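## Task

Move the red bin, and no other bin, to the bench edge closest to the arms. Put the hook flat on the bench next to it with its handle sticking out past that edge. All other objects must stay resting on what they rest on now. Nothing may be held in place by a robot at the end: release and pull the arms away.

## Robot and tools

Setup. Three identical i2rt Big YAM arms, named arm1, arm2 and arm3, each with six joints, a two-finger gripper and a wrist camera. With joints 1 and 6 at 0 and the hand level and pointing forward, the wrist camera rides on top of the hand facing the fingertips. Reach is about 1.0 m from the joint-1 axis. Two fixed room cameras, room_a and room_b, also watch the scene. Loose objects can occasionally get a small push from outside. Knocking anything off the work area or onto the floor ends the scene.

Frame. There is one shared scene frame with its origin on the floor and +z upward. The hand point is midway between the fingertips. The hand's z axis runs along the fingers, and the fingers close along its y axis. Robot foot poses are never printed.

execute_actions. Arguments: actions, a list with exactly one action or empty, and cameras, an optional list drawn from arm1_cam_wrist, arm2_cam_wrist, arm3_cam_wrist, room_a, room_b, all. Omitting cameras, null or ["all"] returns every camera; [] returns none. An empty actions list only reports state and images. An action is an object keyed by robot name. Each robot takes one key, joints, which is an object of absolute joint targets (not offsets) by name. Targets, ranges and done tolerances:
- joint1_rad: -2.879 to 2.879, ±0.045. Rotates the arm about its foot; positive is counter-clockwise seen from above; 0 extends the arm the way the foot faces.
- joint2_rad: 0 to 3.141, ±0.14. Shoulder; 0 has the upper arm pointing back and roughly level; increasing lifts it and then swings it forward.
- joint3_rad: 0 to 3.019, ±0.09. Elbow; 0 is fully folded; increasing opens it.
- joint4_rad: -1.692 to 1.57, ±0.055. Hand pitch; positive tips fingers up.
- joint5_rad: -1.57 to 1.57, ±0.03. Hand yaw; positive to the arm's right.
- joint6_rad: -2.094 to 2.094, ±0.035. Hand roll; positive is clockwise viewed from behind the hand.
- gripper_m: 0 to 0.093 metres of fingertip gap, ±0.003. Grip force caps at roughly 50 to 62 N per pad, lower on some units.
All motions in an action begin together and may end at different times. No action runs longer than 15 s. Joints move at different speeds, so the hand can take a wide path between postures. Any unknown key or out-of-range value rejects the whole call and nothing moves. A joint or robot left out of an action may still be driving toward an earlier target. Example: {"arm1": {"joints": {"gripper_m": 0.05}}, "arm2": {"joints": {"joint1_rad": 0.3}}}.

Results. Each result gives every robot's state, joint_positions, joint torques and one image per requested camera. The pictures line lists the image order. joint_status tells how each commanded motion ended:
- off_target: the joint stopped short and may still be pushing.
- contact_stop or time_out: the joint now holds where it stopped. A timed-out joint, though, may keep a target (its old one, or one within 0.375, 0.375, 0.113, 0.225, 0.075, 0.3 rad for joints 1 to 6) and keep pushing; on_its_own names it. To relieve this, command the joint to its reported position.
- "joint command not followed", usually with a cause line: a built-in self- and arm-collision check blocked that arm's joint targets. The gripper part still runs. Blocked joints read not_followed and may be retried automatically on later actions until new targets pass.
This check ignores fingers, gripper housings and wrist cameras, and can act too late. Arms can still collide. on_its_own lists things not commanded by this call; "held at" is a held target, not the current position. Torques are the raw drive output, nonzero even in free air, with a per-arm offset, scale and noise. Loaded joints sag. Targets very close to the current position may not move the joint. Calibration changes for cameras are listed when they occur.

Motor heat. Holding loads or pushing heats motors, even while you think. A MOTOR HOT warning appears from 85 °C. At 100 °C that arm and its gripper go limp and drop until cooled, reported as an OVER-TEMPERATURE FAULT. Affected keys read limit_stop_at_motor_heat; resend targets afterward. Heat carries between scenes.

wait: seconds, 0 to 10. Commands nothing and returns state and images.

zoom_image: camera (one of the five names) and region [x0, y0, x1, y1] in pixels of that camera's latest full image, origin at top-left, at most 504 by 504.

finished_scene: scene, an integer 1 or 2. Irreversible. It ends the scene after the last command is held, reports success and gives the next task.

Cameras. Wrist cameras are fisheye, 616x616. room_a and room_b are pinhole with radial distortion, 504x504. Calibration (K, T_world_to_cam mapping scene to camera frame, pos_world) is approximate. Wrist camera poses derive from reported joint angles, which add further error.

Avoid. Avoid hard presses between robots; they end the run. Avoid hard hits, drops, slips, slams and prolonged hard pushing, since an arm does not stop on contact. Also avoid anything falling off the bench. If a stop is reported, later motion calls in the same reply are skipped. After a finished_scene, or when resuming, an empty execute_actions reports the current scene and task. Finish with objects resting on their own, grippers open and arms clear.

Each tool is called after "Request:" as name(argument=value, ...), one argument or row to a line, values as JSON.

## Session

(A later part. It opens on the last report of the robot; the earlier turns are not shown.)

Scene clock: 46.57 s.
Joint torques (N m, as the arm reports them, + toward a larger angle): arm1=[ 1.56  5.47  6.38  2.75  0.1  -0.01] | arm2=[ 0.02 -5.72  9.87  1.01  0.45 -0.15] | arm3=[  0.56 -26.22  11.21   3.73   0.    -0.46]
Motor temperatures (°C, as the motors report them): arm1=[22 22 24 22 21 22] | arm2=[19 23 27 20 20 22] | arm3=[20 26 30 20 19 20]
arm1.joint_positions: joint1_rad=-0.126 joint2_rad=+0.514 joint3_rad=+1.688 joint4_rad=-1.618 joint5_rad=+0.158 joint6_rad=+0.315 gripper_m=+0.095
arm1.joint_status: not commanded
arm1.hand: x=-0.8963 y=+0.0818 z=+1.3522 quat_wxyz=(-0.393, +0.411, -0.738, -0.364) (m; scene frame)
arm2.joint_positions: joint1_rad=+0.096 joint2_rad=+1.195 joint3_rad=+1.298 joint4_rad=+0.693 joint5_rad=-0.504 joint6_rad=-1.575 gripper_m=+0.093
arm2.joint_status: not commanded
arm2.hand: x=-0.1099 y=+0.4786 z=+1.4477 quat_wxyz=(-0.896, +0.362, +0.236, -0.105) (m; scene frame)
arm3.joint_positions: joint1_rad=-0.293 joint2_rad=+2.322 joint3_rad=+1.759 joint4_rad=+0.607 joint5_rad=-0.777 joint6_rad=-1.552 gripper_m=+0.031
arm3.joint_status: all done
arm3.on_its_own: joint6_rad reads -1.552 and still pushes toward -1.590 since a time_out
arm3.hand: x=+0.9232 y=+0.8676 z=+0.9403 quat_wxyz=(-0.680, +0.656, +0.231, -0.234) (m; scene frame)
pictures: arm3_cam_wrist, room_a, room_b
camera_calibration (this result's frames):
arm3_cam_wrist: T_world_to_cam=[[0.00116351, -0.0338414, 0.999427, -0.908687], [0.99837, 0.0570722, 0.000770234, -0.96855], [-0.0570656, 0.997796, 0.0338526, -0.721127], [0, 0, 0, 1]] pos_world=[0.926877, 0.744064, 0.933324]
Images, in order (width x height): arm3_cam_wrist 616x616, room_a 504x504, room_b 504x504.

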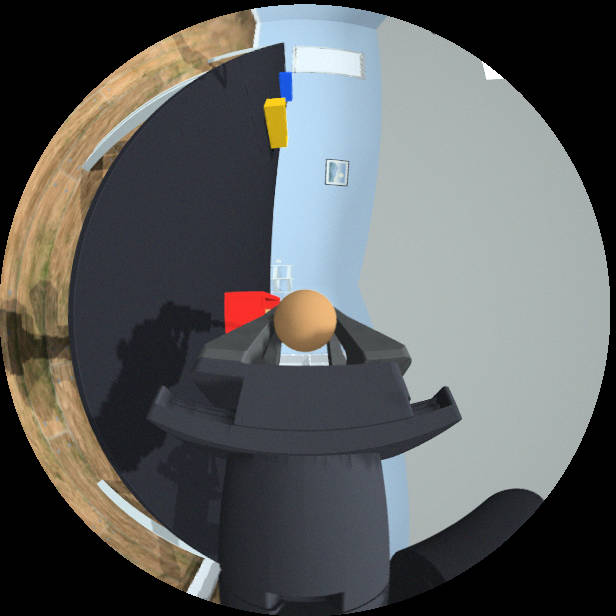

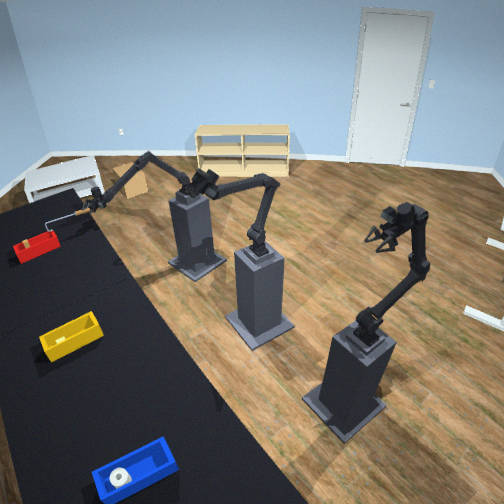

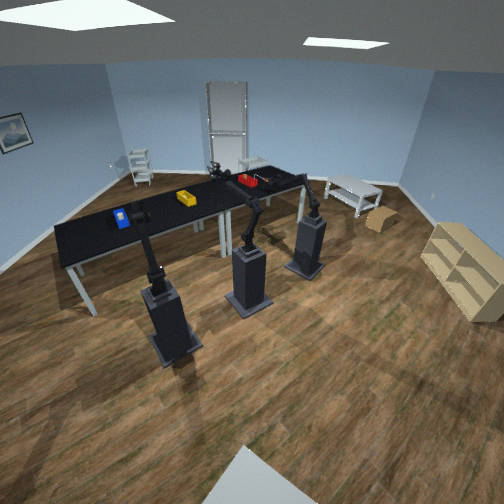

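Request:
execute_actions(
  actions=[
    {"arm3":{"joints":{"joint1_rad":-0.275,"joint2_rad":2.36,"joint3_rad":1.985,"joint5_rad":-0.84}}},
  ],
  cameras=["arm3_cam_wrist","room_a","room_b"],
)

Request:
zoom_image(
  camera="room_a",
  region=[0, 180, 120, 270],
)

Request:
zoom_image(
  camera="room_b",
  region=[220, 150, 310, 210],
)

Scene clock: 48.13 s.
Joint torques (N m, as the arm reports them, + toward a larger angle): arm1=[ 1.01  6.2   6.31  2.91  0.1  -0.04] | arm2=[ 0.17 -5.78  9.91  1.    0.46 -0.14] | arm3=[  0.58 -27.17  14.74   3.5    0.03  -0.47]
Motor temperatures (°C, as the motors report them): arm1=[22 22 24 22 21 22] | arm2=[19 23 27 20 20 22] | arm3=[20 26 30 20 19 20]
arm1.joint_positions: joint1_rad=-0.126 joint2_rad=+0.514 joint3_rad=+1.688 joint4_rad=-1.618 joint5_rad=+0.158 joint6_rad=+0.315 gripper_m=+0.095
arm1.joint_status: not commanded
arm1.hand: x=-0.8963 y=+0.0818 z=+1.3522 quat_wxyz=(-0.393, +0.411, -0.738, -0.364) (m; scene frame)
arm2.joint_positions: joint1_rad=+0.096 joint2_rad=+1.195 joint3_rad=+1.298 joint4_rad=+0.693 joint5_rad=-0.504 joint6_rad=-1.575 gripper_m=+0.093
arm2.joint_status: not commanded
arm2.hand: x=-0.1099 y=+0.4786 z=+1.4477 quat_wxyz=(-0.896, +0.362, +0.236, -0.105) (m; scene frame)
arm3.joint_positions: joint1_rad=-0.278 joint2_rad=+2.398 joint3_rad=+1.911 joint4_rad=+0.607 joint5_rad=-0.840 joint6_rad=-1.552 gripper_m=+0.031
arm3.joint_status: all done
arm3.on_its_own: joint6_rad reads -1.552 and still pushes toward -1.590 since a time_out
arm3.hand: x=+0.9046 y=+0.8899 z=+0.9554 quat_wxyz=(-0.693, +0.622, +0.269, -0.247) (m; scene frame)
pictures: arm3_cam_wrist, room_a, room_b
camera_calibration (this result's frames):
arm3_cam_wrist: T_world_to_cam=[[-0.00579364, -0.109226, 0.994, -0.844391], [0.990877, 0.133213, 0.0204136, -1.03096], [-0.134644, 0.98505, 0.107457, -0.733734], [0, 0, 0, 1]] pos_world=[0.917866, 0.767873, 0.939216]
Images, in order (width x height): arm3_cam_wrist 616x616, room_a 504x504, room_b 504x504.

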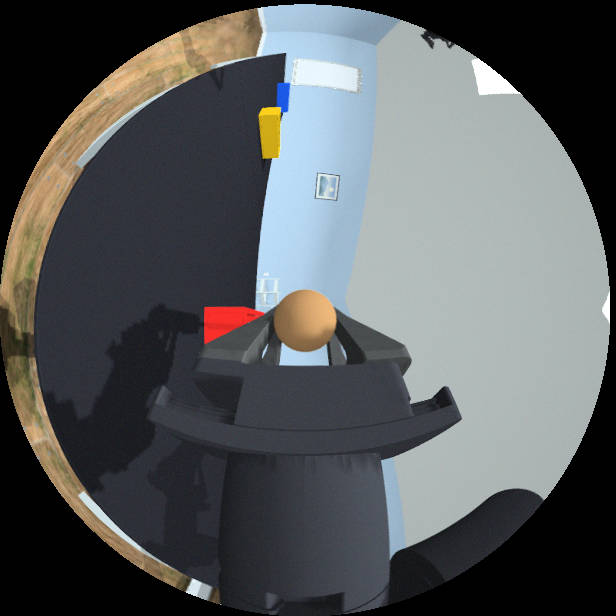

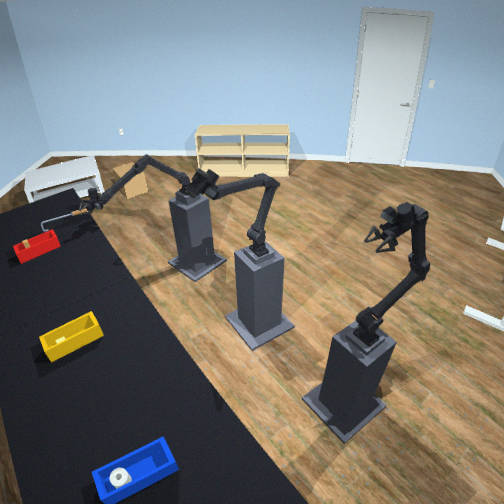

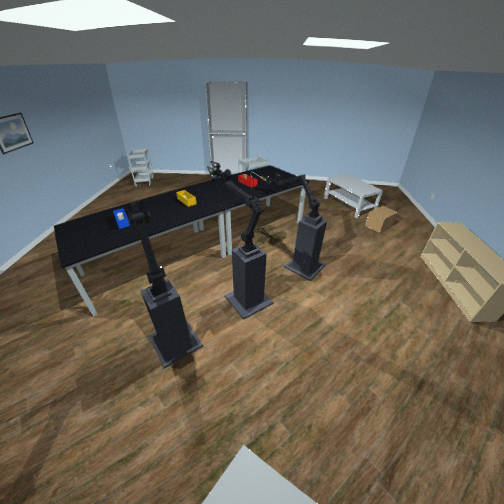

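Region (0, 180, 120, 270) of room_a's 504x504 image, scaled by 4.200, with more detail than that image has; it fills the top 378 rows of this view, and the rest is white.

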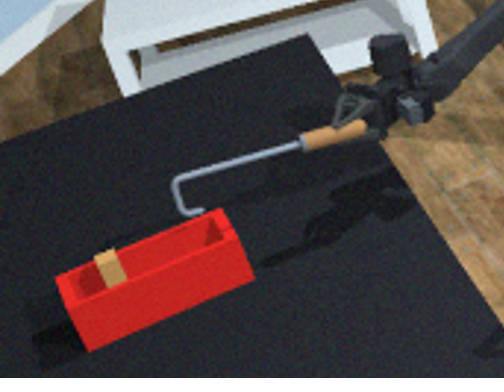

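Region (220, 150, 310, 210) of room_b's 504x504 image, scaled by 5.600, with more detail than that image has.

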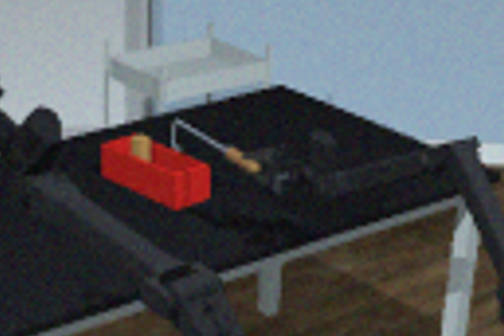

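Request:
execute_actions(
  actions=[
    {"arm3":{"joints":{"joint2_rad":2.445}}},
  ],
  cameras=["room_a","room_b"],
)

Request:
zoom_image(
  camera="room_a",
  region=[0, 180, 120, 270],
)

Scene clock: 49.33 s.
Joint torques (N m, as the arm reports them, + toward a larger angle): arm1=[1.15 5.81 6.34 2.59 0.07 0.02] | arm2=[ 0.22 -5.77  9.78  1.02  0.46 -0.15] | arm3=[  0.34 -28.46  13.76   3.63  -0.04  -0.46]
Motor temperatures (°C, as the motors report them): arm1=[22 22 24 22 21 22] | arm2=[19 23 27 20 20 22] | arm3=[20 26 30 20 19 20]
arm1.joint_positions: joint1_rad=-0.126 joint2_rad=+0.514 joint3_rad=+1.688 joint4_rad=-1.618 joint5_rad=+0.158 joint6_rad=+0.315 gripper_m=+0.095
arm1.joint_status: not commanded
arm1.hand: x=-0.8963 y=+0.0818 z=+1.3522 quat_wxyz=(-0.393, +0.411, -0.738, -0.364) (m; scene frame)
arm2.joint_positions: joint1_rad=+0.096 joint2_rad=+1.195 joint3_rad=+1.298 joint4_rad=+0.693 joint5_rad=-0.504 joint6_rad=-1.575 gripper_m=+0.093
arm2.joint_status: not commanded
arm2.hand: x=-0.1099 y=+0.4786 z=+1.4477 quat_wxyz=(-0.896, +0.362, +0.236, -0.105) (m; scene frame)
arm3.joint_positions: joint1_rad=-0.278 joint2_rad=+2.490 joint3_rad=+1.920 joint4_rad=+0.607 joint5_rad=-0.840 joint6_rad=-1.552 gripper_m=+0.031
arm3.joint_status: all done
arm3.on_its_own: joint6_rad reads -1.552 and still pushes toward -1.590 since a time_out
arm3.hand: x=+0.9045 y=+0.8925 z=+0.8819 quat_wxyz=(-0.668, +0.649, +0.256, -0.260) (m; scene frame)
pictures: room_a, room_b
Images, in order (width x height): room_a 504x504, room_b 504x504.

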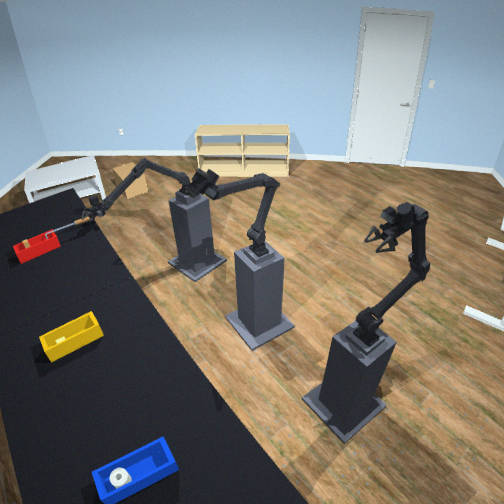

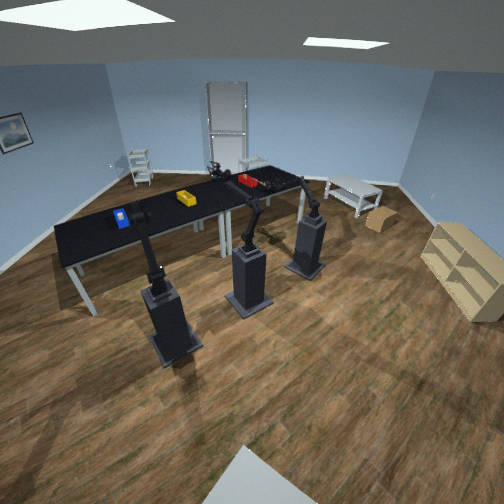

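Region (0, 180, 120, 270) of room_a's 504x504 image, scaled by 4.200, with more detail than that image has; it fills the top 378 rows of this view, and the rest is white.

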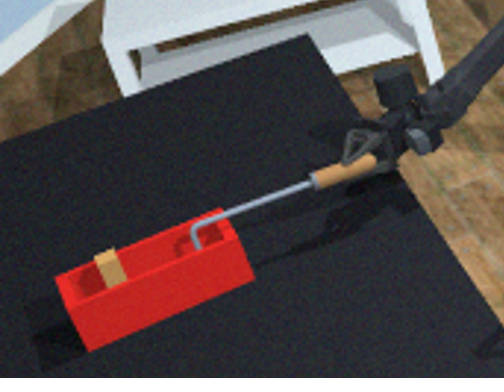

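Request:
execute_actions(
  actions=[
    {"arm3":{"joints":{"joint1_rad":-0.292,"joint2_rad":2.228,"joint3_rad":1.538,"joint4_rad":0.815,"joint5_rad":-0.854}}},
  ],
  cameras=["room_a"],
)

Request:
zoom_image(
  camera="room_a",
  region=[0, 170, 140, 270],
)

Scene clock: 51.00 s.
Joint torques (N m, as the arm reports them, + toward a larger angle): arm1=[ 0.48  6.52  6.23  2.79  0.02 -0.04] | arm2=[ 0.3  -5.77  9.87  1.03  0.45 -0.13] | arm3=[ -0.47 -24.02   9.57   3.22   0.09  -0.38]
Motor temperatures (°C, as the motors report them): arm1=[22 22 24 22 21 22] | arm2=[19 23 27 20 20 22] | arm3=[20 26 30 20 19 20]
arm1.joint_positions: joint1_rad=-0.126 joint2_rad=+0.514 joint3_rad=+1.688 joint4_rad=-1.618 joint5_rad=+0.158 joint6_rad=+0.315 gripper_m=+0.095
arm1.joint_status: not commanded
arm1.hand: x=-0.8963 y=+0.0818 z=+1.3522 quat_wxyz=(-0.393, +0.411, -0.738, -0.364) (m; scene frame)
arm2.joint_positions: joint1_rad=+0.096 joint2_rad=+1.195 joint3_rad=+1.298 joint4_rad=+0.693 joint5_rad=-0.504 joint6_rad=-1.575 gripper_m=+0.093
arm2.joint_status: not commanded
arm2.hand: x=-0.1099 y=+0.4786 z=+1.4477 quat_wxyz=(-0.896, +0.362, +0.236, -0.105) (m; scene frame)
arm3.joint_positions: joint1_rad=-0.286 joint2_rad=+2.258 joint3_rad=+1.515 joint4_rad=+0.774 joint5_rad=-0.856 joint6_rad=-1.561 gripper_m=+0.031
arm3.joint_status: all done
arm3.hand: x=+0.9012 y=+0.8017 z=+0.9025 quat_wxyz=(-0.666, +0.649, +0.261, -0.261) (m; scene frame)
pictures: room_a
Images, in order (width x height): room_a 504x504.

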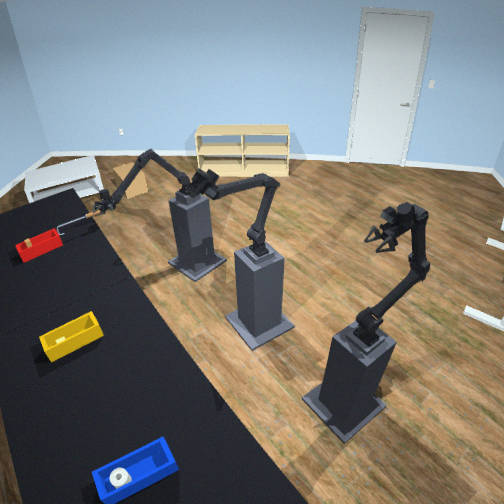

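Region (0, 170, 140, 270) of room_a's 504x504 image, scaled by 3.600, with more detail than that image has; it fills the top 360 rows of this view, and the rest is white.

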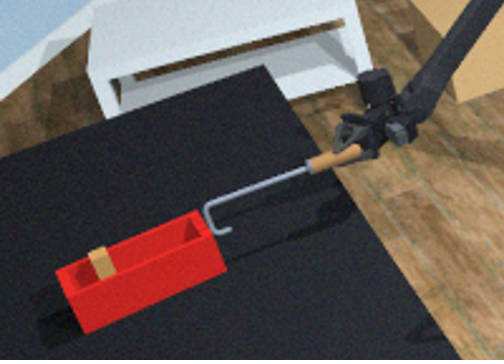

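Request:
execute_actions(
  actions=[
    {"arm3":{"joints":{"joint2_rad":2.14}}},
  ],
  cameras=[],
)

Request:
execute_actions(
  actions=[
    {"arm3":{"joints":{"joint2_rad":2.28,"joint3_rad":1.865,"joint4_rad":0.64}}},
  ],
  cameras=["room_a","room_b"],
)

Request:
zoom_image(
  camera="room_a",
  region=[0, 180, 120, 270],
)

Request:
zoom_image(
  camera="room_b",
  region=[220, 150, 310, 210],
)

Scene clock: 52.30 s.
Joint torques (N m, as the arm reports them, + toward a larger angle): arm1=[ 0.61  6.54  6.33  2.55  0.07 -0.06] | arm2=[ 0.29 -5.9   9.88  1.05  0.44 -0.14] | arm3=[ -0.44 -24.    10.3    3.12   0.14  -0.36]
Motor temperatures (°C, as the motors report them): arm1=[22 22 24 22 21 22] | arm2=[19 23 27 20 21 22] | arm3=[20 26 30 20 19 20]
arm1.joint_positions: joint1_rad=-0.126 joint2_rad=+0.514 joint3_rad=+1.688 joint4_rad=-1.618 joint5_rad=+0.158 joint6_rad=+0.315 gripper_m=+0.095
arm1.joint_status: not commanded
arm1.hand: x=-0.8963 y=+0.0818 z=+1.3522 quat_wxyz=(-0.393, +0.411, -0.738, -0.364) (m; scene frame)
arm2.joint_positions: joint1_rad=+0.096 joint2_rad=+1.195 joint3_rad=+1.298 joint4_rad=+0.693 joint5_rad=-0.504 joint6_rad=-1.575 gripper_m=+0.093
arm2.joint_status: not commanded
arm2.hand: x=-0.1099 y=+0.4786 z=+1.4477 quat_wxyz=(-0.896, +0.362, +0.236, -0.105) (m; scene frame)
arm3.joint_positions: joint1_rad=-0.286 joint2_rad=+2.173 joint3_rad=+1.510 joint4_rad=+0.774 joint5_rad=-0.856 joint6_rad=-1.561 gripper_m=+0.031
arm3.joint_status: all done
arm3.hand: x=+0.9012 y=+0.7984 z=+0.9646 quat_wxyz=(-0.690, +0.623, +0.274, -0.247) (m; scene frame)
pictures: none
No camera images: the call's "cameras" was empty. Leave "cameras" out to get every camera's image.

Scene clock: 53.43 s.
Joint torques (N m, as the arm reports them, + toward a larger angle): arm1=[ 1.01  5.65  6.21  2.52  0.06 -0.01] | arm2=[ 0.15 -5.75  9.85  1.02  0.46 -0.14] | arm3=[ -0.65 -26.78  14.1    1.95   0.08  -0.3 ]
Motor temperatures (°C, as the motors report them): arm1=[22 22 24 22 21 22] | arm2=[19 23 27 20 21 22] | arm3=[20 26 31 20 19 20]
arm1.joint_positions: joint1_rad=-0.126 joint2_rad=+0.514 joint3_rad=+1.688 joint4_rad=-1.618 joint5_rad=+0.158 joint6_rad=+0.315 gripper_m=+0.095
arm1.joint_status: not commanded
arm1.hand: x=-0.8963 y=+0.0818 z=+1.3522 quat_wxyz=(-0.393, +0.411, -0.738, -0.364) (m; scene frame)
arm2.joint_positions: joint1_rad=+0.096 joint2_rad=+1.195 joint3_rad=+1.298 joint4_rad=+0.693 joint5_rad=-0.504 joint6_rad=-1.575 gripper_m=+0.093
arm2.joint_status: not commanded
arm2.hand: x=-0.1099 y=+0.4786 z=+1.4477 quat_wxyz=(-0.896, +0.362, +0.236, -0.105) (m; scene frame)
arm3.joint_positions: joint1_rad=-0.286 joint2_rad=+2.323 joint3_rad=+1.797 joint4_rad=+0.628 joint5_rad=-0.855 joint6_rad=-1.566 gripper_m=+0.031
arm3.joint_status: all done
arm3.hand: x=+0.9080 y=+0.8654 z=+0.9630 quat_wxyz=(-0.688, +0.625, +0.274, -0.247) (m; scene frame)
pictures: room_a, room_b
Images, in order (width x height): room_a 504x504, room_b 504x504.

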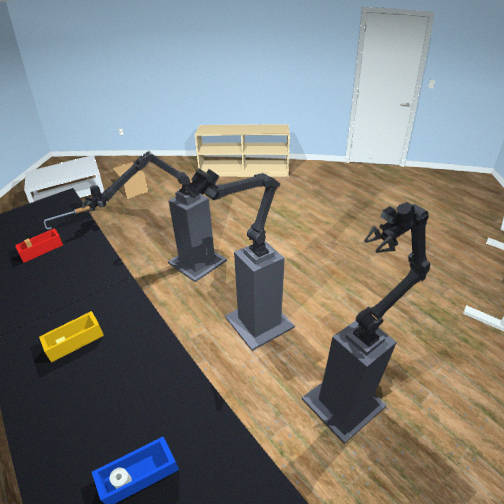

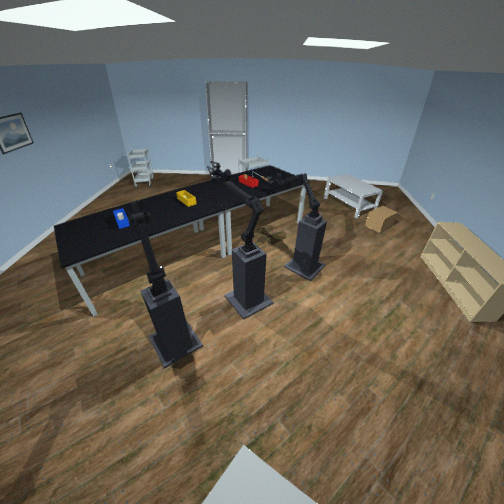

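Region (0, 180, 120, 270) of room_a's 504x504 image, scaled by 4.200, with more detail than that image has; it fills the top 378 rows of this view, and the rest is white.

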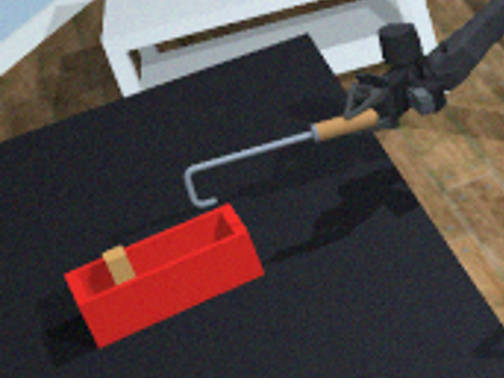

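Region (220, 150, 310, 210) of room_b's 504x504 image, scaled by 5.600, with more detail than that image has.

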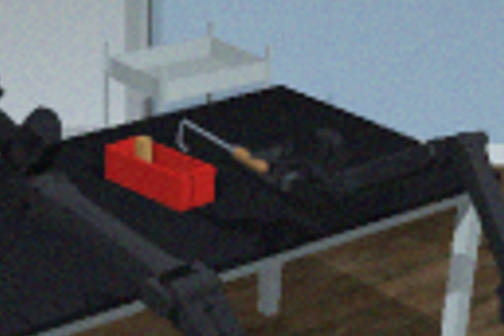

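Request:
execute_actions(
  actions=[
    {"arm3":{"joints":{"joint2_rad":2.385,"joint3_rad":1.82}}},
  ],
  cameras=["room_a"],
)

Request:
zoom_image(
  camera="room_a",
  region=[0, 180, 120, 270],
)

Scene clock: 54.60 s.
Joint torques (N m, as the arm reports them, + toward a larger angle): arm1=[ 1.24  6.29  6.4   2.56  0.06 -0.09] | arm2=[ 0.17 -5.5   9.86  0.97  0.45 -0.15] | arm3=[ -0.9  -27.24  10.66   2.2   -0.03  -0.25]
Motor temperatures (°C, as the motors report them): arm1=[22 22 24 22 21 22] | arm2=[19 23 27 20 21 22] | arm3=[20 26 31 20 19 20]
arm1.joint_positions: joint1_rad=-0.126 joint2_rad=+0.514 joint3_rad=+1.688 joint4_rad=-1.618 joint5_rad=+0.158 joint6_rad=+0.315 gripper_m=+0.095
arm1.joint_status: not commanded
arm1.hand: x=-0.8963 y=+0.0818 z=+1.3522 quat_wxyz=(-0.393, +0.411, -0.738, -0.364) (m; scene frame)
arm2.joint_positions: joint1_rad=+0.096 joint2_rad=+1.195 joint3_rad=+1.298 joint4_rad=+0.693 joint5_rad=-0.504 joint6_rad=-1.575 gripper_m=+0.093
arm2.joint_status: not commanded
arm2.hand: x=-0.1099 y=+0.4786 z=+1.4477 quat_wxyz=(-0.896, +0.362, +0.236, -0.105) (m; scene frame)
arm3.joint_positions: joint1_rad=-0.286 joint2_rad=+2.430 joint3_rad=+1.792 joint4_rad=+0.628 joint5_rad=-0.855 joint6_rad=-1.570 gripper_m=+0.031
arm3.joint_status: all done
arm3.hand: x=+0.9077 y=+0.8656 z=+0.8720 quat_wxyz=(-0.655, +0.660, +0.257, -0.264) (m; scene frame)
pictures: room_a
Images, in order (width x height): room_a 504x504.

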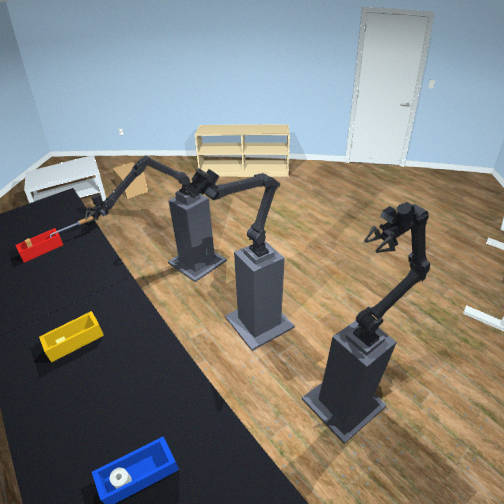

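Region (0, 180, 120, 270) of room_a's 504x504 image, scaled by 4.200, with more detail than that image has; it fills the top 378 rows of this view, and the rest is white.

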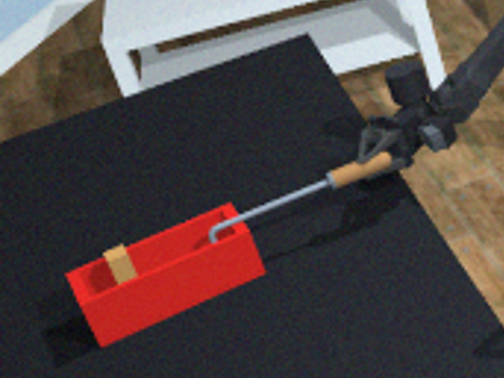

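Request:
execute_actions(
  actions=[
    {"arm3":{"joints":{"joint1_rad":-0.297,"joint2_rad":2.27,"joint3_rad":1.54,"joint4_rad":0.80}}},
  ],
  cameras=["room_a"],
)

Request:
zoom_image(
  camera="room_a",
  region=[0, 170, 140, 270],
)

Scene clock: 55.77 s.
Joint torques (N m, as the arm reports them, + toward a larger angle): arm1=[ 0.5   6.07  6.12  2.61  0.07 -0.05] | arm2=[ 0.13 -5.74  9.83  0.99  0.45 -0.15] | arm3=[ -0.58 -24.31   8.71   3.44  -0.15  -0.21]
Motor temperatures (°C, as the motors report them): arm1=[22 22 24 22 21 22] | arm2=[19 23 27 20 21 22] | arm3=[20 26 30 20 19 20]
arm1.joint_positions: joint1_rad=-0.126 joint2_rad=+0.514 joint3_rad=+1.688 joint4_rad=-1.618 joint5_rad=+0.158 joint6_rad=+0.315 gripper_m=+0.095
arm1.joint_status: not commanded
arm1.hand: x=-0.8963 y=+0.0818 z=+1.3522 quat_wxyz=(-0.393, +0.411, -0.738, -0.364) (m; scene frame)
arm2.joint_positions: joint1_rad=+0.096 joint2_rad=+1.195 joint3_rad=+1.298 joint4_rad=+0.693 joint5_rad=-0.504 joint6_rad=-1.575 gripper_m=+0.093
arm2.joint_status: not commanded
arm2.hand: x=-0.1099 y=+0.4786 z=+1.4477 quat_wxyz=(-0.896, +0.362, +0.236, -0.105) (m; scene frame)
arm3.joint_positions: joint1_rad=-0.290 joint2_rad=+2.302 joint3_rad=+1.527 joint4_rad=+0.755 joint5_rad=-0.852 joint6_rad=-1.573 gripper_m=+0.031
arm3.joint_status: all done
arm3.hand: x=+0.9045 y=+0.8046 z=+0.8704 quat_wxyz=(-0.652, +0.664, +0.254, -0.263) (m; scene frame)
pictures: room_a
Images, in order (width x height): room_a 504x504.

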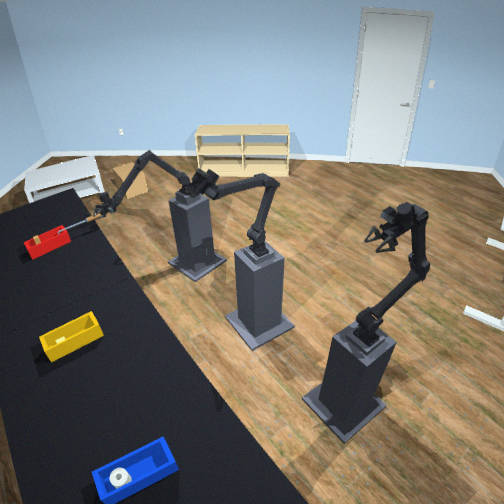

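Region (0, 170, 140, 270) of room_a's 504x504 image, scaled by 3.600, with more detail than that image has; it fills the top 360 rows of this view, and the rest is white.

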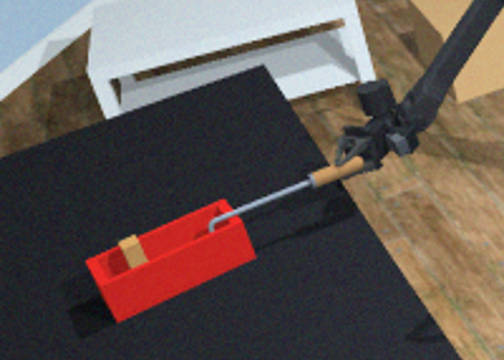

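Request:
execute_actions(
  actions=[
    {"arm3":{"joints":{"joint1_rad":-0.315,"joint2_rad":2.13,"joint3_rad":1.235,"joint4_rad":0.97,"joint5_rad":-0.87}}},
  ],
  cameras=["room_a"],
)

Request:
zoom_image(
  camera="room_a",
  region=[0, 170, 140, 270],
)

Scene clock: 56.93 s.
Joint torques (N m, as the arm reports them, + toward a larger angle): arm1=[ 0.76  5.71  6.14  2.74  0.09 -0.07] | arm2=[ 0.1  -5.81  9.83  1.07  0.46 -0.15] | arm3=[ -0.03 -20.75   7.78   3.57  -0.13  -0.26]
Motor temperatures (°C, as the motors report them): arm1=[22 22 24 22 21 22] | arm2=[19 23 27 20 21 22] | arm3=[20 26 30 20 19 20]
arm1.joint_positions: joint1_rad=-0.126 joint2_rad=+0.514 joint3_rad=+1.688 joint4_rad=-1.618 joint5_rad=+0.158 joint6_rad=+0.315 gripper_m=+0.095
arm1.joint_status: not commanded
arm1.hand: x=-0.8963 y=+0.0818 z=+1.3522 quat_wxyz=(-0.393, +0.411, -0.738, -0.364) (m; scene frame)
arm2.joint_positions: joint1_rad=+0.096 joint2_rad=+1.195 joint3_rad=+1.298 joint4_rad=+0.693 joint5_rad=-0.504 joint6_rad=-1.575 gripper_m=+0.093
arm2.joint_status: not commanded
arm2.hand: x=-0.1099 y=+0.4786 z=+1.4477 quat_wxyz=(-0.896, +0.362, +0.236, -0.105) (m; scene frame)
arm3.joint_positions: joint1_rad=-0.313 joint2_rad=+2.160 joint3_rad=+1.219 joint4_rad=+0.919 joint5_rad=-0.868 joint6_rad=-1.569 gripper_m=+0.031
arm3.joint_status: all done
arm3.hand: x=+0.9103 y=+0.7199 z=+0.8700 quat_wxyz=(-0.652, +0.666, +0.250, -0.262) (m; scene frame)
pictures: room_a
Images, in order (width x height): room_a 504x504.

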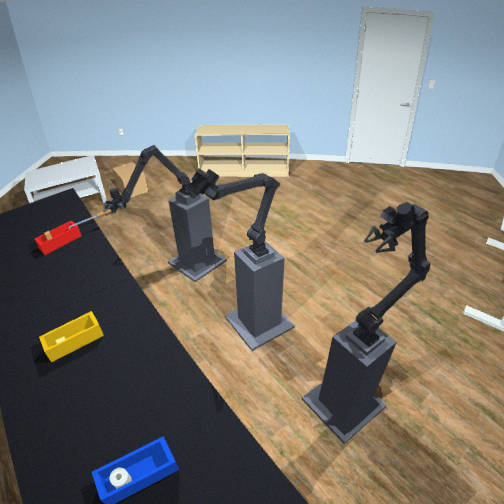

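Region (0, 170, 140, 270) of room_a's 504x504 image, scaled by 3.600, with more detail than that image has; it fills the top 360 rows of this view, and the rest is white.

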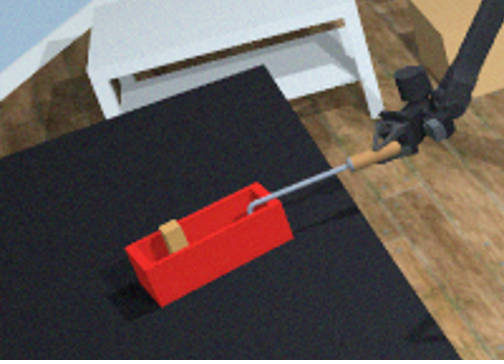

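Request:
execute_actions(
  actions=[
    {"arm3":{"joints":{"joint1_rad":-0.335,"joint2_rad":2.0,"joint3_rad":0.942,"joint4_rad":1.135,"joint5_rad":-0.89}}},
  ],
  cameras=["room_a"],
)

Request:
zoom_image(
  camera="room_a",
  region=[20, 170, 160, 270],
)

Scene clock: 58.07 s.
Joint torques (N m, as the arm reports them, + toward a larger angle): arm1=[ 1.14  6.57  6.35  2.59  0.08 -0.03] | arm2=[ 0.1  -6.03  9.81  1.08  0.47 -0.15] | arm3=[ -0.25 -17.39   6.73   3.45  -0.15  -0.33]
Motor temperatures (°C, as the motors report them): arm1=[22 22 24 22 21 22] | arm2=[19 23 27 20 21 22] | arm3=[20 26 30 20 19 20]
arm1.joint_positions: joint1_rad=-0.126 joint2_rad=+0.514 joint3_rad=+1.688 joint4_rad=-1.618 joint5_rad=+0.158 joint6_rad=+0.315 gripper_m=+0.095
arm1.joint_status: not commanded
arm1.hand: x=-0.8963 y=+0.0818 z=+1.3522 quat_wxyz=(-0.393, +0.411, -0.738, -0.364) (m; scene frame)
arm2.joint_positions: joint1_rad=+0.096 joint2_rad=+1.195 joint3_rad=+1.298 joint4_rad=+0.693 joint5_rad=-0.504 joint6_rad=-1.575 gripper_m=+0.093
arm2.joint_status: not commanded
arm2.hand: x=-0.1099 y=+0.4786 z=+1.4477 quat_wxyz=(-0.896, +0.362, +0.236, -0.105) (m; scene frame)
arm3.joint_positions: joint1_rad=-0.331 joint2_rad=+2.024 joint3_rad=+0.927 joint4_rad=+1.084 joint5_rad=-0.888 joint6_rad=-1.566 gripper_m=+0.031
arm3.joint_status: all done
arm3.hand: x=+0.9076 y=+0.6285 z=+0.8739 quat_wxyz=(-0.654, +0.663, +0.251, -0.262) (m; scene frame)
pictures: room_a
Images, in order (width x height): room_a 504x504.

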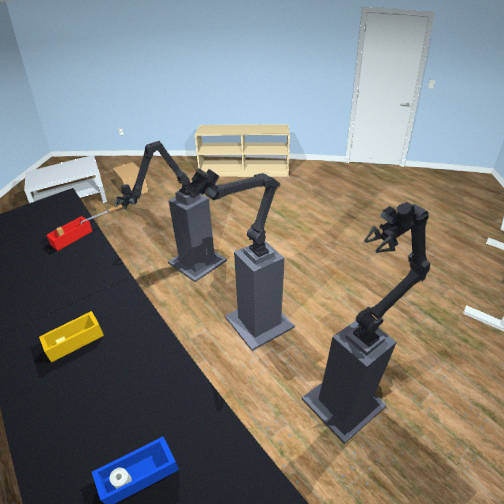

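Region (20, 170, 160, 270) of room_a's 504x504 image, scaled by 3.600, with more detail than that image has; it fills the top 360 rows of this view, and the rest is white.

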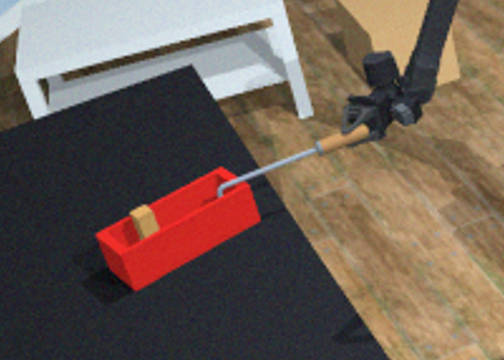

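Request:
execute_actions(
  actions=[
    {"arm3":{"joints":{"joint1_rad":-0.355,"joint2_rad":1.932,"joint3_rad":0.778,"joint4_rad":1.235,"joint5_rad":-0.907}}},
  ],
  cameras=["room_a","room_b"],
)

Request:
zoom_image(
  camera="room_a",
  region=[40, 180, 140, 260],
)

Request:
zoom_image(
  camera="room_b",
  region=[230, 160, 320, 220],
)

Scene clock: 60.30 s.
Joint torques (N m, as the arm reports them, + toward a larger angle): arm1=[ 0.1   5.84  6.34  2.65  0.09 -0.03] | arm2=[ 0.1  -5.67  9.84  1.02  0.44 -0.14] | arm3=[ -0.28 -16.53   5.8    3.7   -0.17  -0.3 ]
Motor temperatures (°C, as the motors report them): arm1=[22 22 24 22 21 22] | arm2=[19 23 27 20 21 22] | arm3=[20 26 30 20 19 20]
arm1.joint_positions: joint1_rad=-0.126 joint2_rad=+0.514 joint3_rad=+1.688 joint4_rad=-1.618 joint5_rad=+0.158 joint6_rad=+0.315 gripper_m=+0.095
arm1.joint_status: not commanded
arm1.hand: x=-0.8963 y=+0.0818 z=+1.3522 quat_wxyz=(-0.393, +0.411, -0.738, -0.364) (m; scene frame)
arm2.joint_positions: joint1_rad=+0.096 joint2_rad=+1.195 joint3_rad=+1.298 joint4_rad=+0.693 joint5_rad=-0.504 joint6_rad=-1.575 gripper_m=+0.093
arm2.joint_status: not commanded
arm2.hand: x=-0.1099 y=+0.4786 z=+1.4477 quat_wxyz=(-0.896, +0.362, +0.236, -0.105) (m; scene frame)
arm3.joint_positions: joint1_rad=-0.352 joint2_rad=+1.966 joint3_rad=+0.765 joint4_rad=+1.179 joint5_rad=-0.905 joint6_rad=-1.566 gripper_m=+0.031
arm3.joint_status: joint4_rad time_out (moved +0.095 of +0.151); the others done
arm3.on_its_own: joint4_rad reads +1.179 and still pushes toward +1.235 since a time_out
arm3.hand: x=+0.9090 y=+0.5733 z=+0.8688 quat_wxyz=(-0.652, +0.666, +0.248, -0.263) (m; scene frame)
pictures: room_a, room_b
Images, in order (width x height): room_a 504x504, room_b 504x504.

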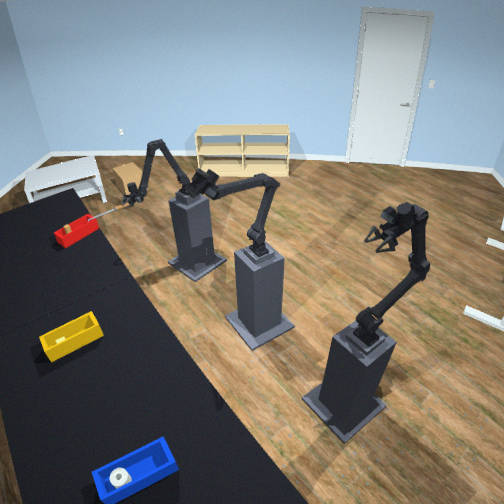

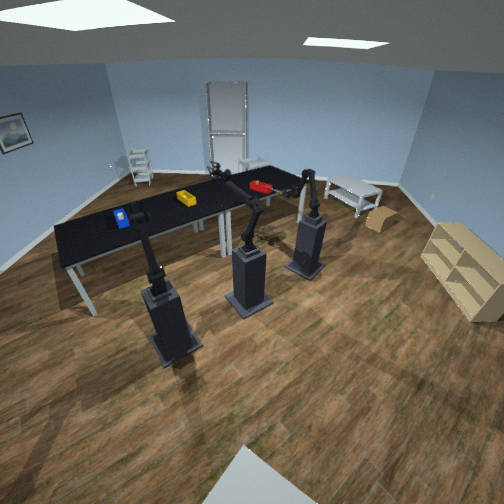

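Region (40, 180, 140, 260) of room_a's 504x504 image, scaled by 5.040, with more detail than that image has; it fills the top 403 rows of this view, and the rest is white.

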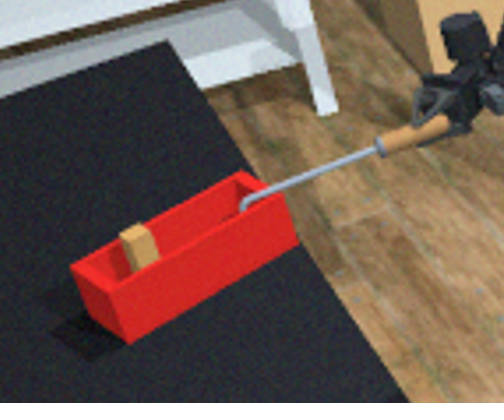

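Region (230, 160, 320, 220) of room_b's 504x504 image, scaled by 5.600, with more detail than that image has.

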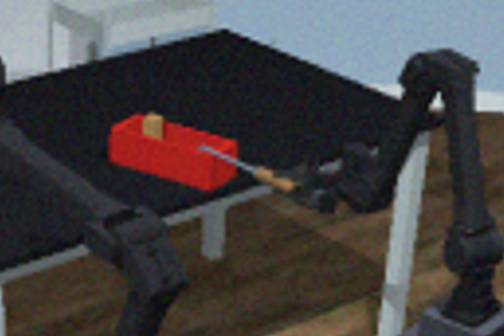

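Request:
execute_actions(
  actions=[
    {"arm3":{"joints":{"joint3_rad":1.02}}},
  ],
  cameras=["room_a","arm3_cam_wrist"],
)

Scene clock: 61.50 s.
Joint torques (N m, as the arm reports them, + toward a larger angle): arm1=[0.57 5.74 6.34 2.64 0.1  0.02] | arm2=[ 0.23 -5.92  9.86  1.1   0.46 -0.14] | arm3=[ -0.33 -17.73   8.92   3.4    0.16  -0.34]
Motor temperatures (°C, as the motors report them): arm1=[22 22 24 22 21 22] | arm2=[19 23 27 20 21 22] | arm3=[20 26 29 20 19 20]
arm1.joint_positions: joint1_rad=-0.126 joint2_rad=+0.514 joint3_rad=+1.688 joint4_rad=-1.618 joint5_rad=+0.158 joint6_rad=+0.315 gripper_m=+0.095
arm1.joint_status: not commanded
arm1.hand: x=-0.8963 y=+0.0818 z=+1.3522 quat_wxyz=(-0.393, +0.411, -0.738, -0.364) (m; scene frame)
arm2.joint_positions: joint1_rad=+0.096 joint2_rad=+1.195 joint3_rad=+1.298 joint4_rad=+0.693 joint5_rad=-0.504 joint6_rad=-1.575 gripper_m=+0.093
arm2.joint_status: not commanded
arm2.hand: x=-0.1099 y=+0.4786 z=+1.4477 quat_wxyz=(-0.896, +0.362, +0.236, -0.105) (m; scene frame)
arm3.joint_positions: joint1_rad=-0.352 joint2_rad=+1.958 joint3_rad=+0.986 joint4_rad=+1.186 joint5_rad=-0.908 joint6_rad=-1.562 gripper_m=+0.031
arm3.joint_status: all done
arm3.hand: x=+0.9206 y=+0.6428 z=+0.9531 quat_wxyz=(-0.719, +0.591, +0.289, -0.221) (m; scene frame)
pictures: arm3_cam_wrist, room_a
camera_calibration (this result's frames):
arm3_cam_wrist: T_world_to_cam=[[-0.0374374, -0.206267, 0.977779, -0.762105], [0.990617, 0.12104, 0.0634629, -1.04688], [-0.131441, 0.970981, 0.1998, -0.569886], [0, 0, 0, 1]] pos_world=[0.933623, 0.522866, 0.925472]
Images, in order (width x height): arm3_cam_wrist 616x616, room_a 504x504.

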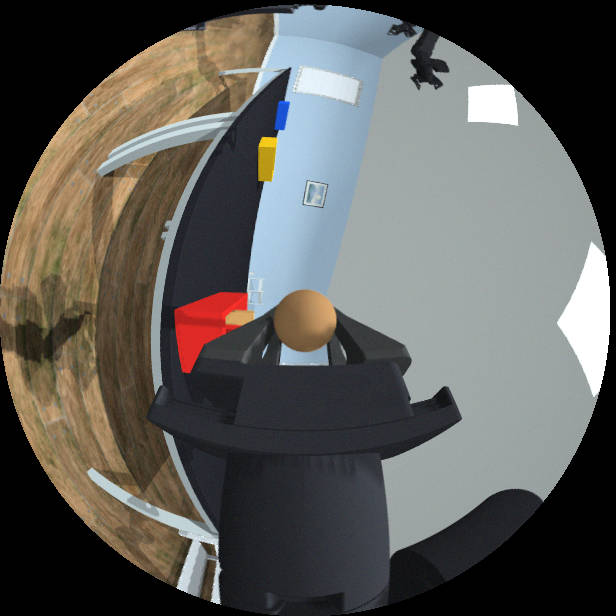

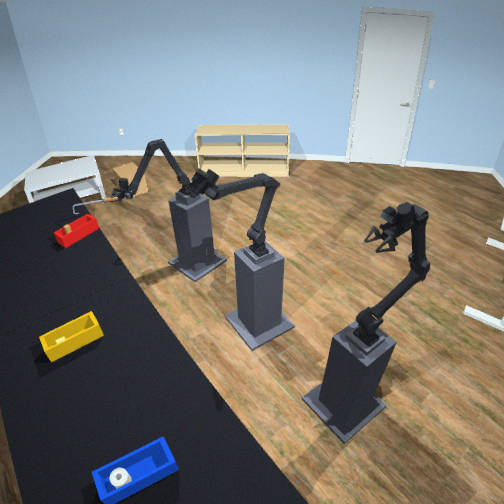

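Request:
zoom_image(
  camera="arm3_cam_wrist",
  region=[140, 260, 280, 400],
)

Region (140, 260, 280, 400) of arm3_cam_wrist's 616x616 image, scaled by 3.600, with more detail than that image has.

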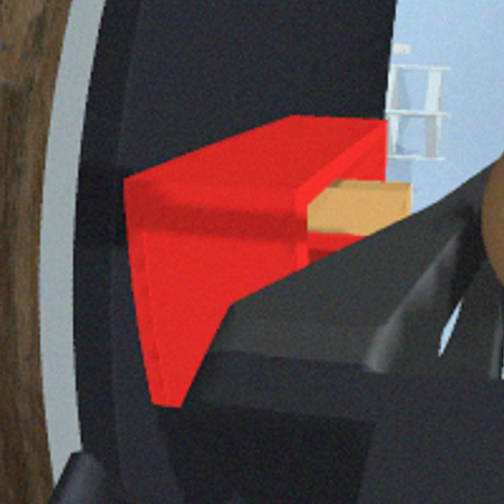

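Request:
execute_actions(
  actions=[
    {"arm3":{"joints":{"joint1_rad":-0.415,"joint2_rad":2.02,"joint3_rad":1.2,"joint4_rad":1.12,"joint5_rad":-0.222}}},
  ],
  cameras=["room_a","arm3_cam_wrist"],
)

Scene clock: 63.77 s.
Joint torques (N m, as the arm reports them, + toward a larger angle): arm1=[ 0.55  6.01  6.21  2.78  0.1  -0.02] | arm2=[ 0.11 -5.82  9.91  1.    0.46 -0.14] | arm3=[  0.11 -20.82  11.87   2.3    0.04  -0.34]
Motor temperatures (°C, as the motors report them): arm1=[22 22 24 22 21 22] | arm2=[19 23 27 20 21 22] | arm3=[20 26 30 20 19 20]
arm1.joint_positions: joint1_rad=-0.126 joint2_rad=+0.514 joint3_rad=+1.688 joint4_rad=-1.618 joint5_rad=+0.158 joint6_rad=+0.315 gripper_m=+0.095
arm1.joint_status: not commanded
arm1.hand: x=-0.8963 y=+0.0818 z=+1.3522 quat_wxyz=(-0.393, +0.411, -0.738, -0.364) (m; scene frame)
arm2.joint_positions: joint1_rad=+0.096 joint2_rad=+1.195 joint3_rad=+1.298 joint4_rad=+0.693 joint5_rad=-0.504 joint6_rad=-1.575 gripper_m=+0.093
arm2.joint_status: not commanded
arm2.hand: x=-0.1099 y=+0.4786 z=+1.4477 quat_wxyz=(-0.896, +0.362, +0.236, -0.105) (m; scene frame)
arm3.joint_positions: joint1_rad=-0.421 joint2_rad=+2.056 joint3_rad=+1.138 joint4_rad=+1.106 joint5_rad=-0.223 joint6_rad=-1.562 gripper_m=+0.031
arm3.joint_status: all done
arm3.hand: x=+1.0846 y=+0.7272 z=+0.9498 quat_wxyz=(-0.768, +0.640, +0.006, +0.014) (m; scene frame)
pictures: arm3_cam_wrist, room_a
camera_calibration (this result's frames):
arm3_cam_wrist: T_world_to_cam=[[-0.042659, -0.174799, 0.98368, -0.75817], [0.811959, -0.579762, -0.0678114, -0.391249], [0.582154, 0.795815, 0.166662, -1.24471], [0, 0, 0, 1]] pos_world=[1.00995, 0.631198, 0.926711]
Images, in order (width x height): arm3_cam_wrist 616x616, room_a 504x504.

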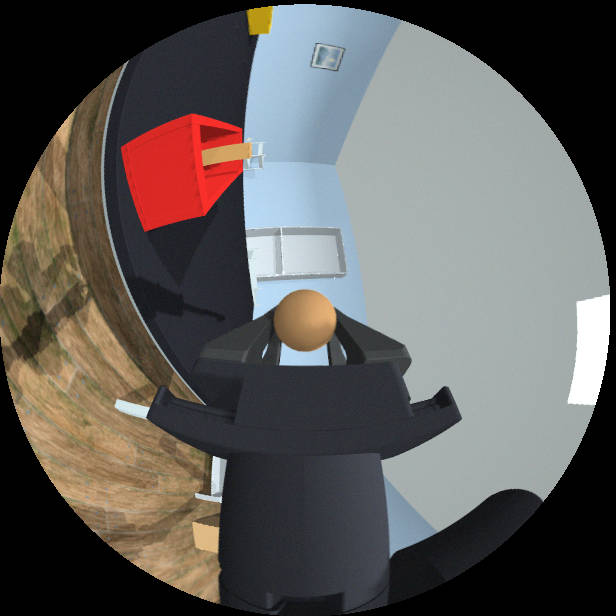

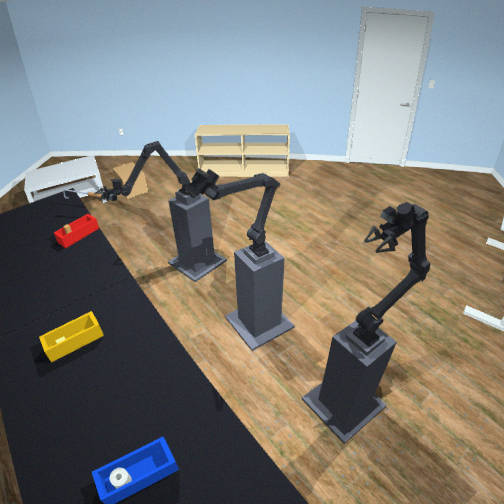

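Request:
execute_actions(
  actions=[
    {"arm3":{"joints":{"joint2_rad":2.065,"joint6_rad":-0.95}}},
  ],
  cameras=["room_b","arm3_cam_wrist"],
)

Scene clock: 65.50 s.
Joint torques (N m, as the arm reports them, + toward a larger angle): arm1=[ 0.84  5.65  6.38  2.54  0.06 -0.05] | arm2=[ 0.31 -5.67  9.88  1.03  0.47 -0.14] | arm3=[  0.32 -19.52  11.55   2.35   0.05  -0.21]
Motor temperatures (°C, as the motors report them): arm1=[22 22 24 22 21 22] | arm2=[19 23 27 20 21 22] | arm3=[20 26 30 20 19 20]
arm1.joint_positions: joint1_rad=-0.126 joint2_rad=+0.514 joint3_rad=+1.688 joint4_rad=-1.618 joint5_rad=+0.158 joint6_rad=+0.315 gripper_m=+0.095
arm1.joint_status: not commanded
arm1.hand: x=-0.8963 y=+0.0818 z=+1.3522 quat_wxyz=(-0.393, +0.411, -0.738, -0.364) (m; scene frame)
arm2.joint_positions: joint1_rad=+0.096 joint2_rad=+1.195 joint3_rad=+1.298 joint4_rad=+0.693 joint5_rad=-0.504 joint6_rad=-1.575 gripper_m=+0.093
arm2.joint_status: not commanded
arm2.hand: x=-0.1099 y=+0.4786 z=+1.4477 quat_wxyz=(-0.896, +0.362, +0.236, -0.105) (m; scene frame)
arm3.joint_positions: joint1_rad=-0.421 joint2_rad=+2.089 joint3_rad=+1.138 joint4_rad=+1.106 joint5_rad=-0.223 joint6_rad=-0.936 gripper_m=+0.031
arm3.joint_status: all done
arm3.hand: x=+1.0847 y=+0.7282 z=+0.9267 quat_wxyz=(-0.725, +0.621, -0.197, -0.222) (m; scene frame)
pictures: arm3_cam_wrist, room_b
camera_calibration (this result's frames):
arm3_cam_wrist: T_world_to_cam=[[0.556747, -0.123728, 0.821416, -1.27219], [0.675756, -0.507625, -0.534482, 0.135316], [0.483102, 0.852648, -0.199009, -0.836849], [0, 0, 0, 1]] pos_world=[1.02113, 0.624822, 0.950784]
Images, in order (width x height): arm3_cam_wrist 616x616, room_b 504x504.

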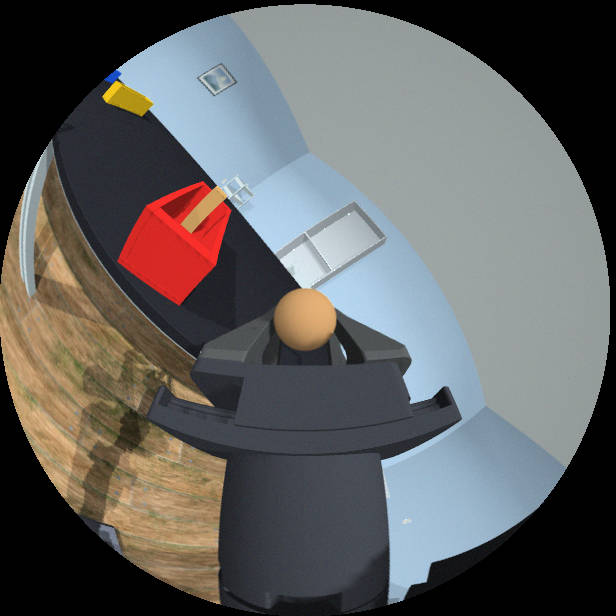

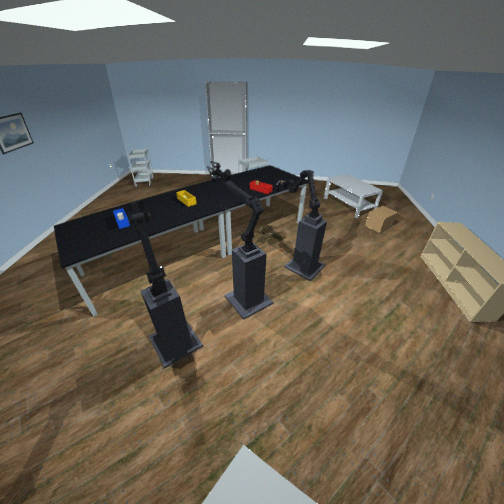

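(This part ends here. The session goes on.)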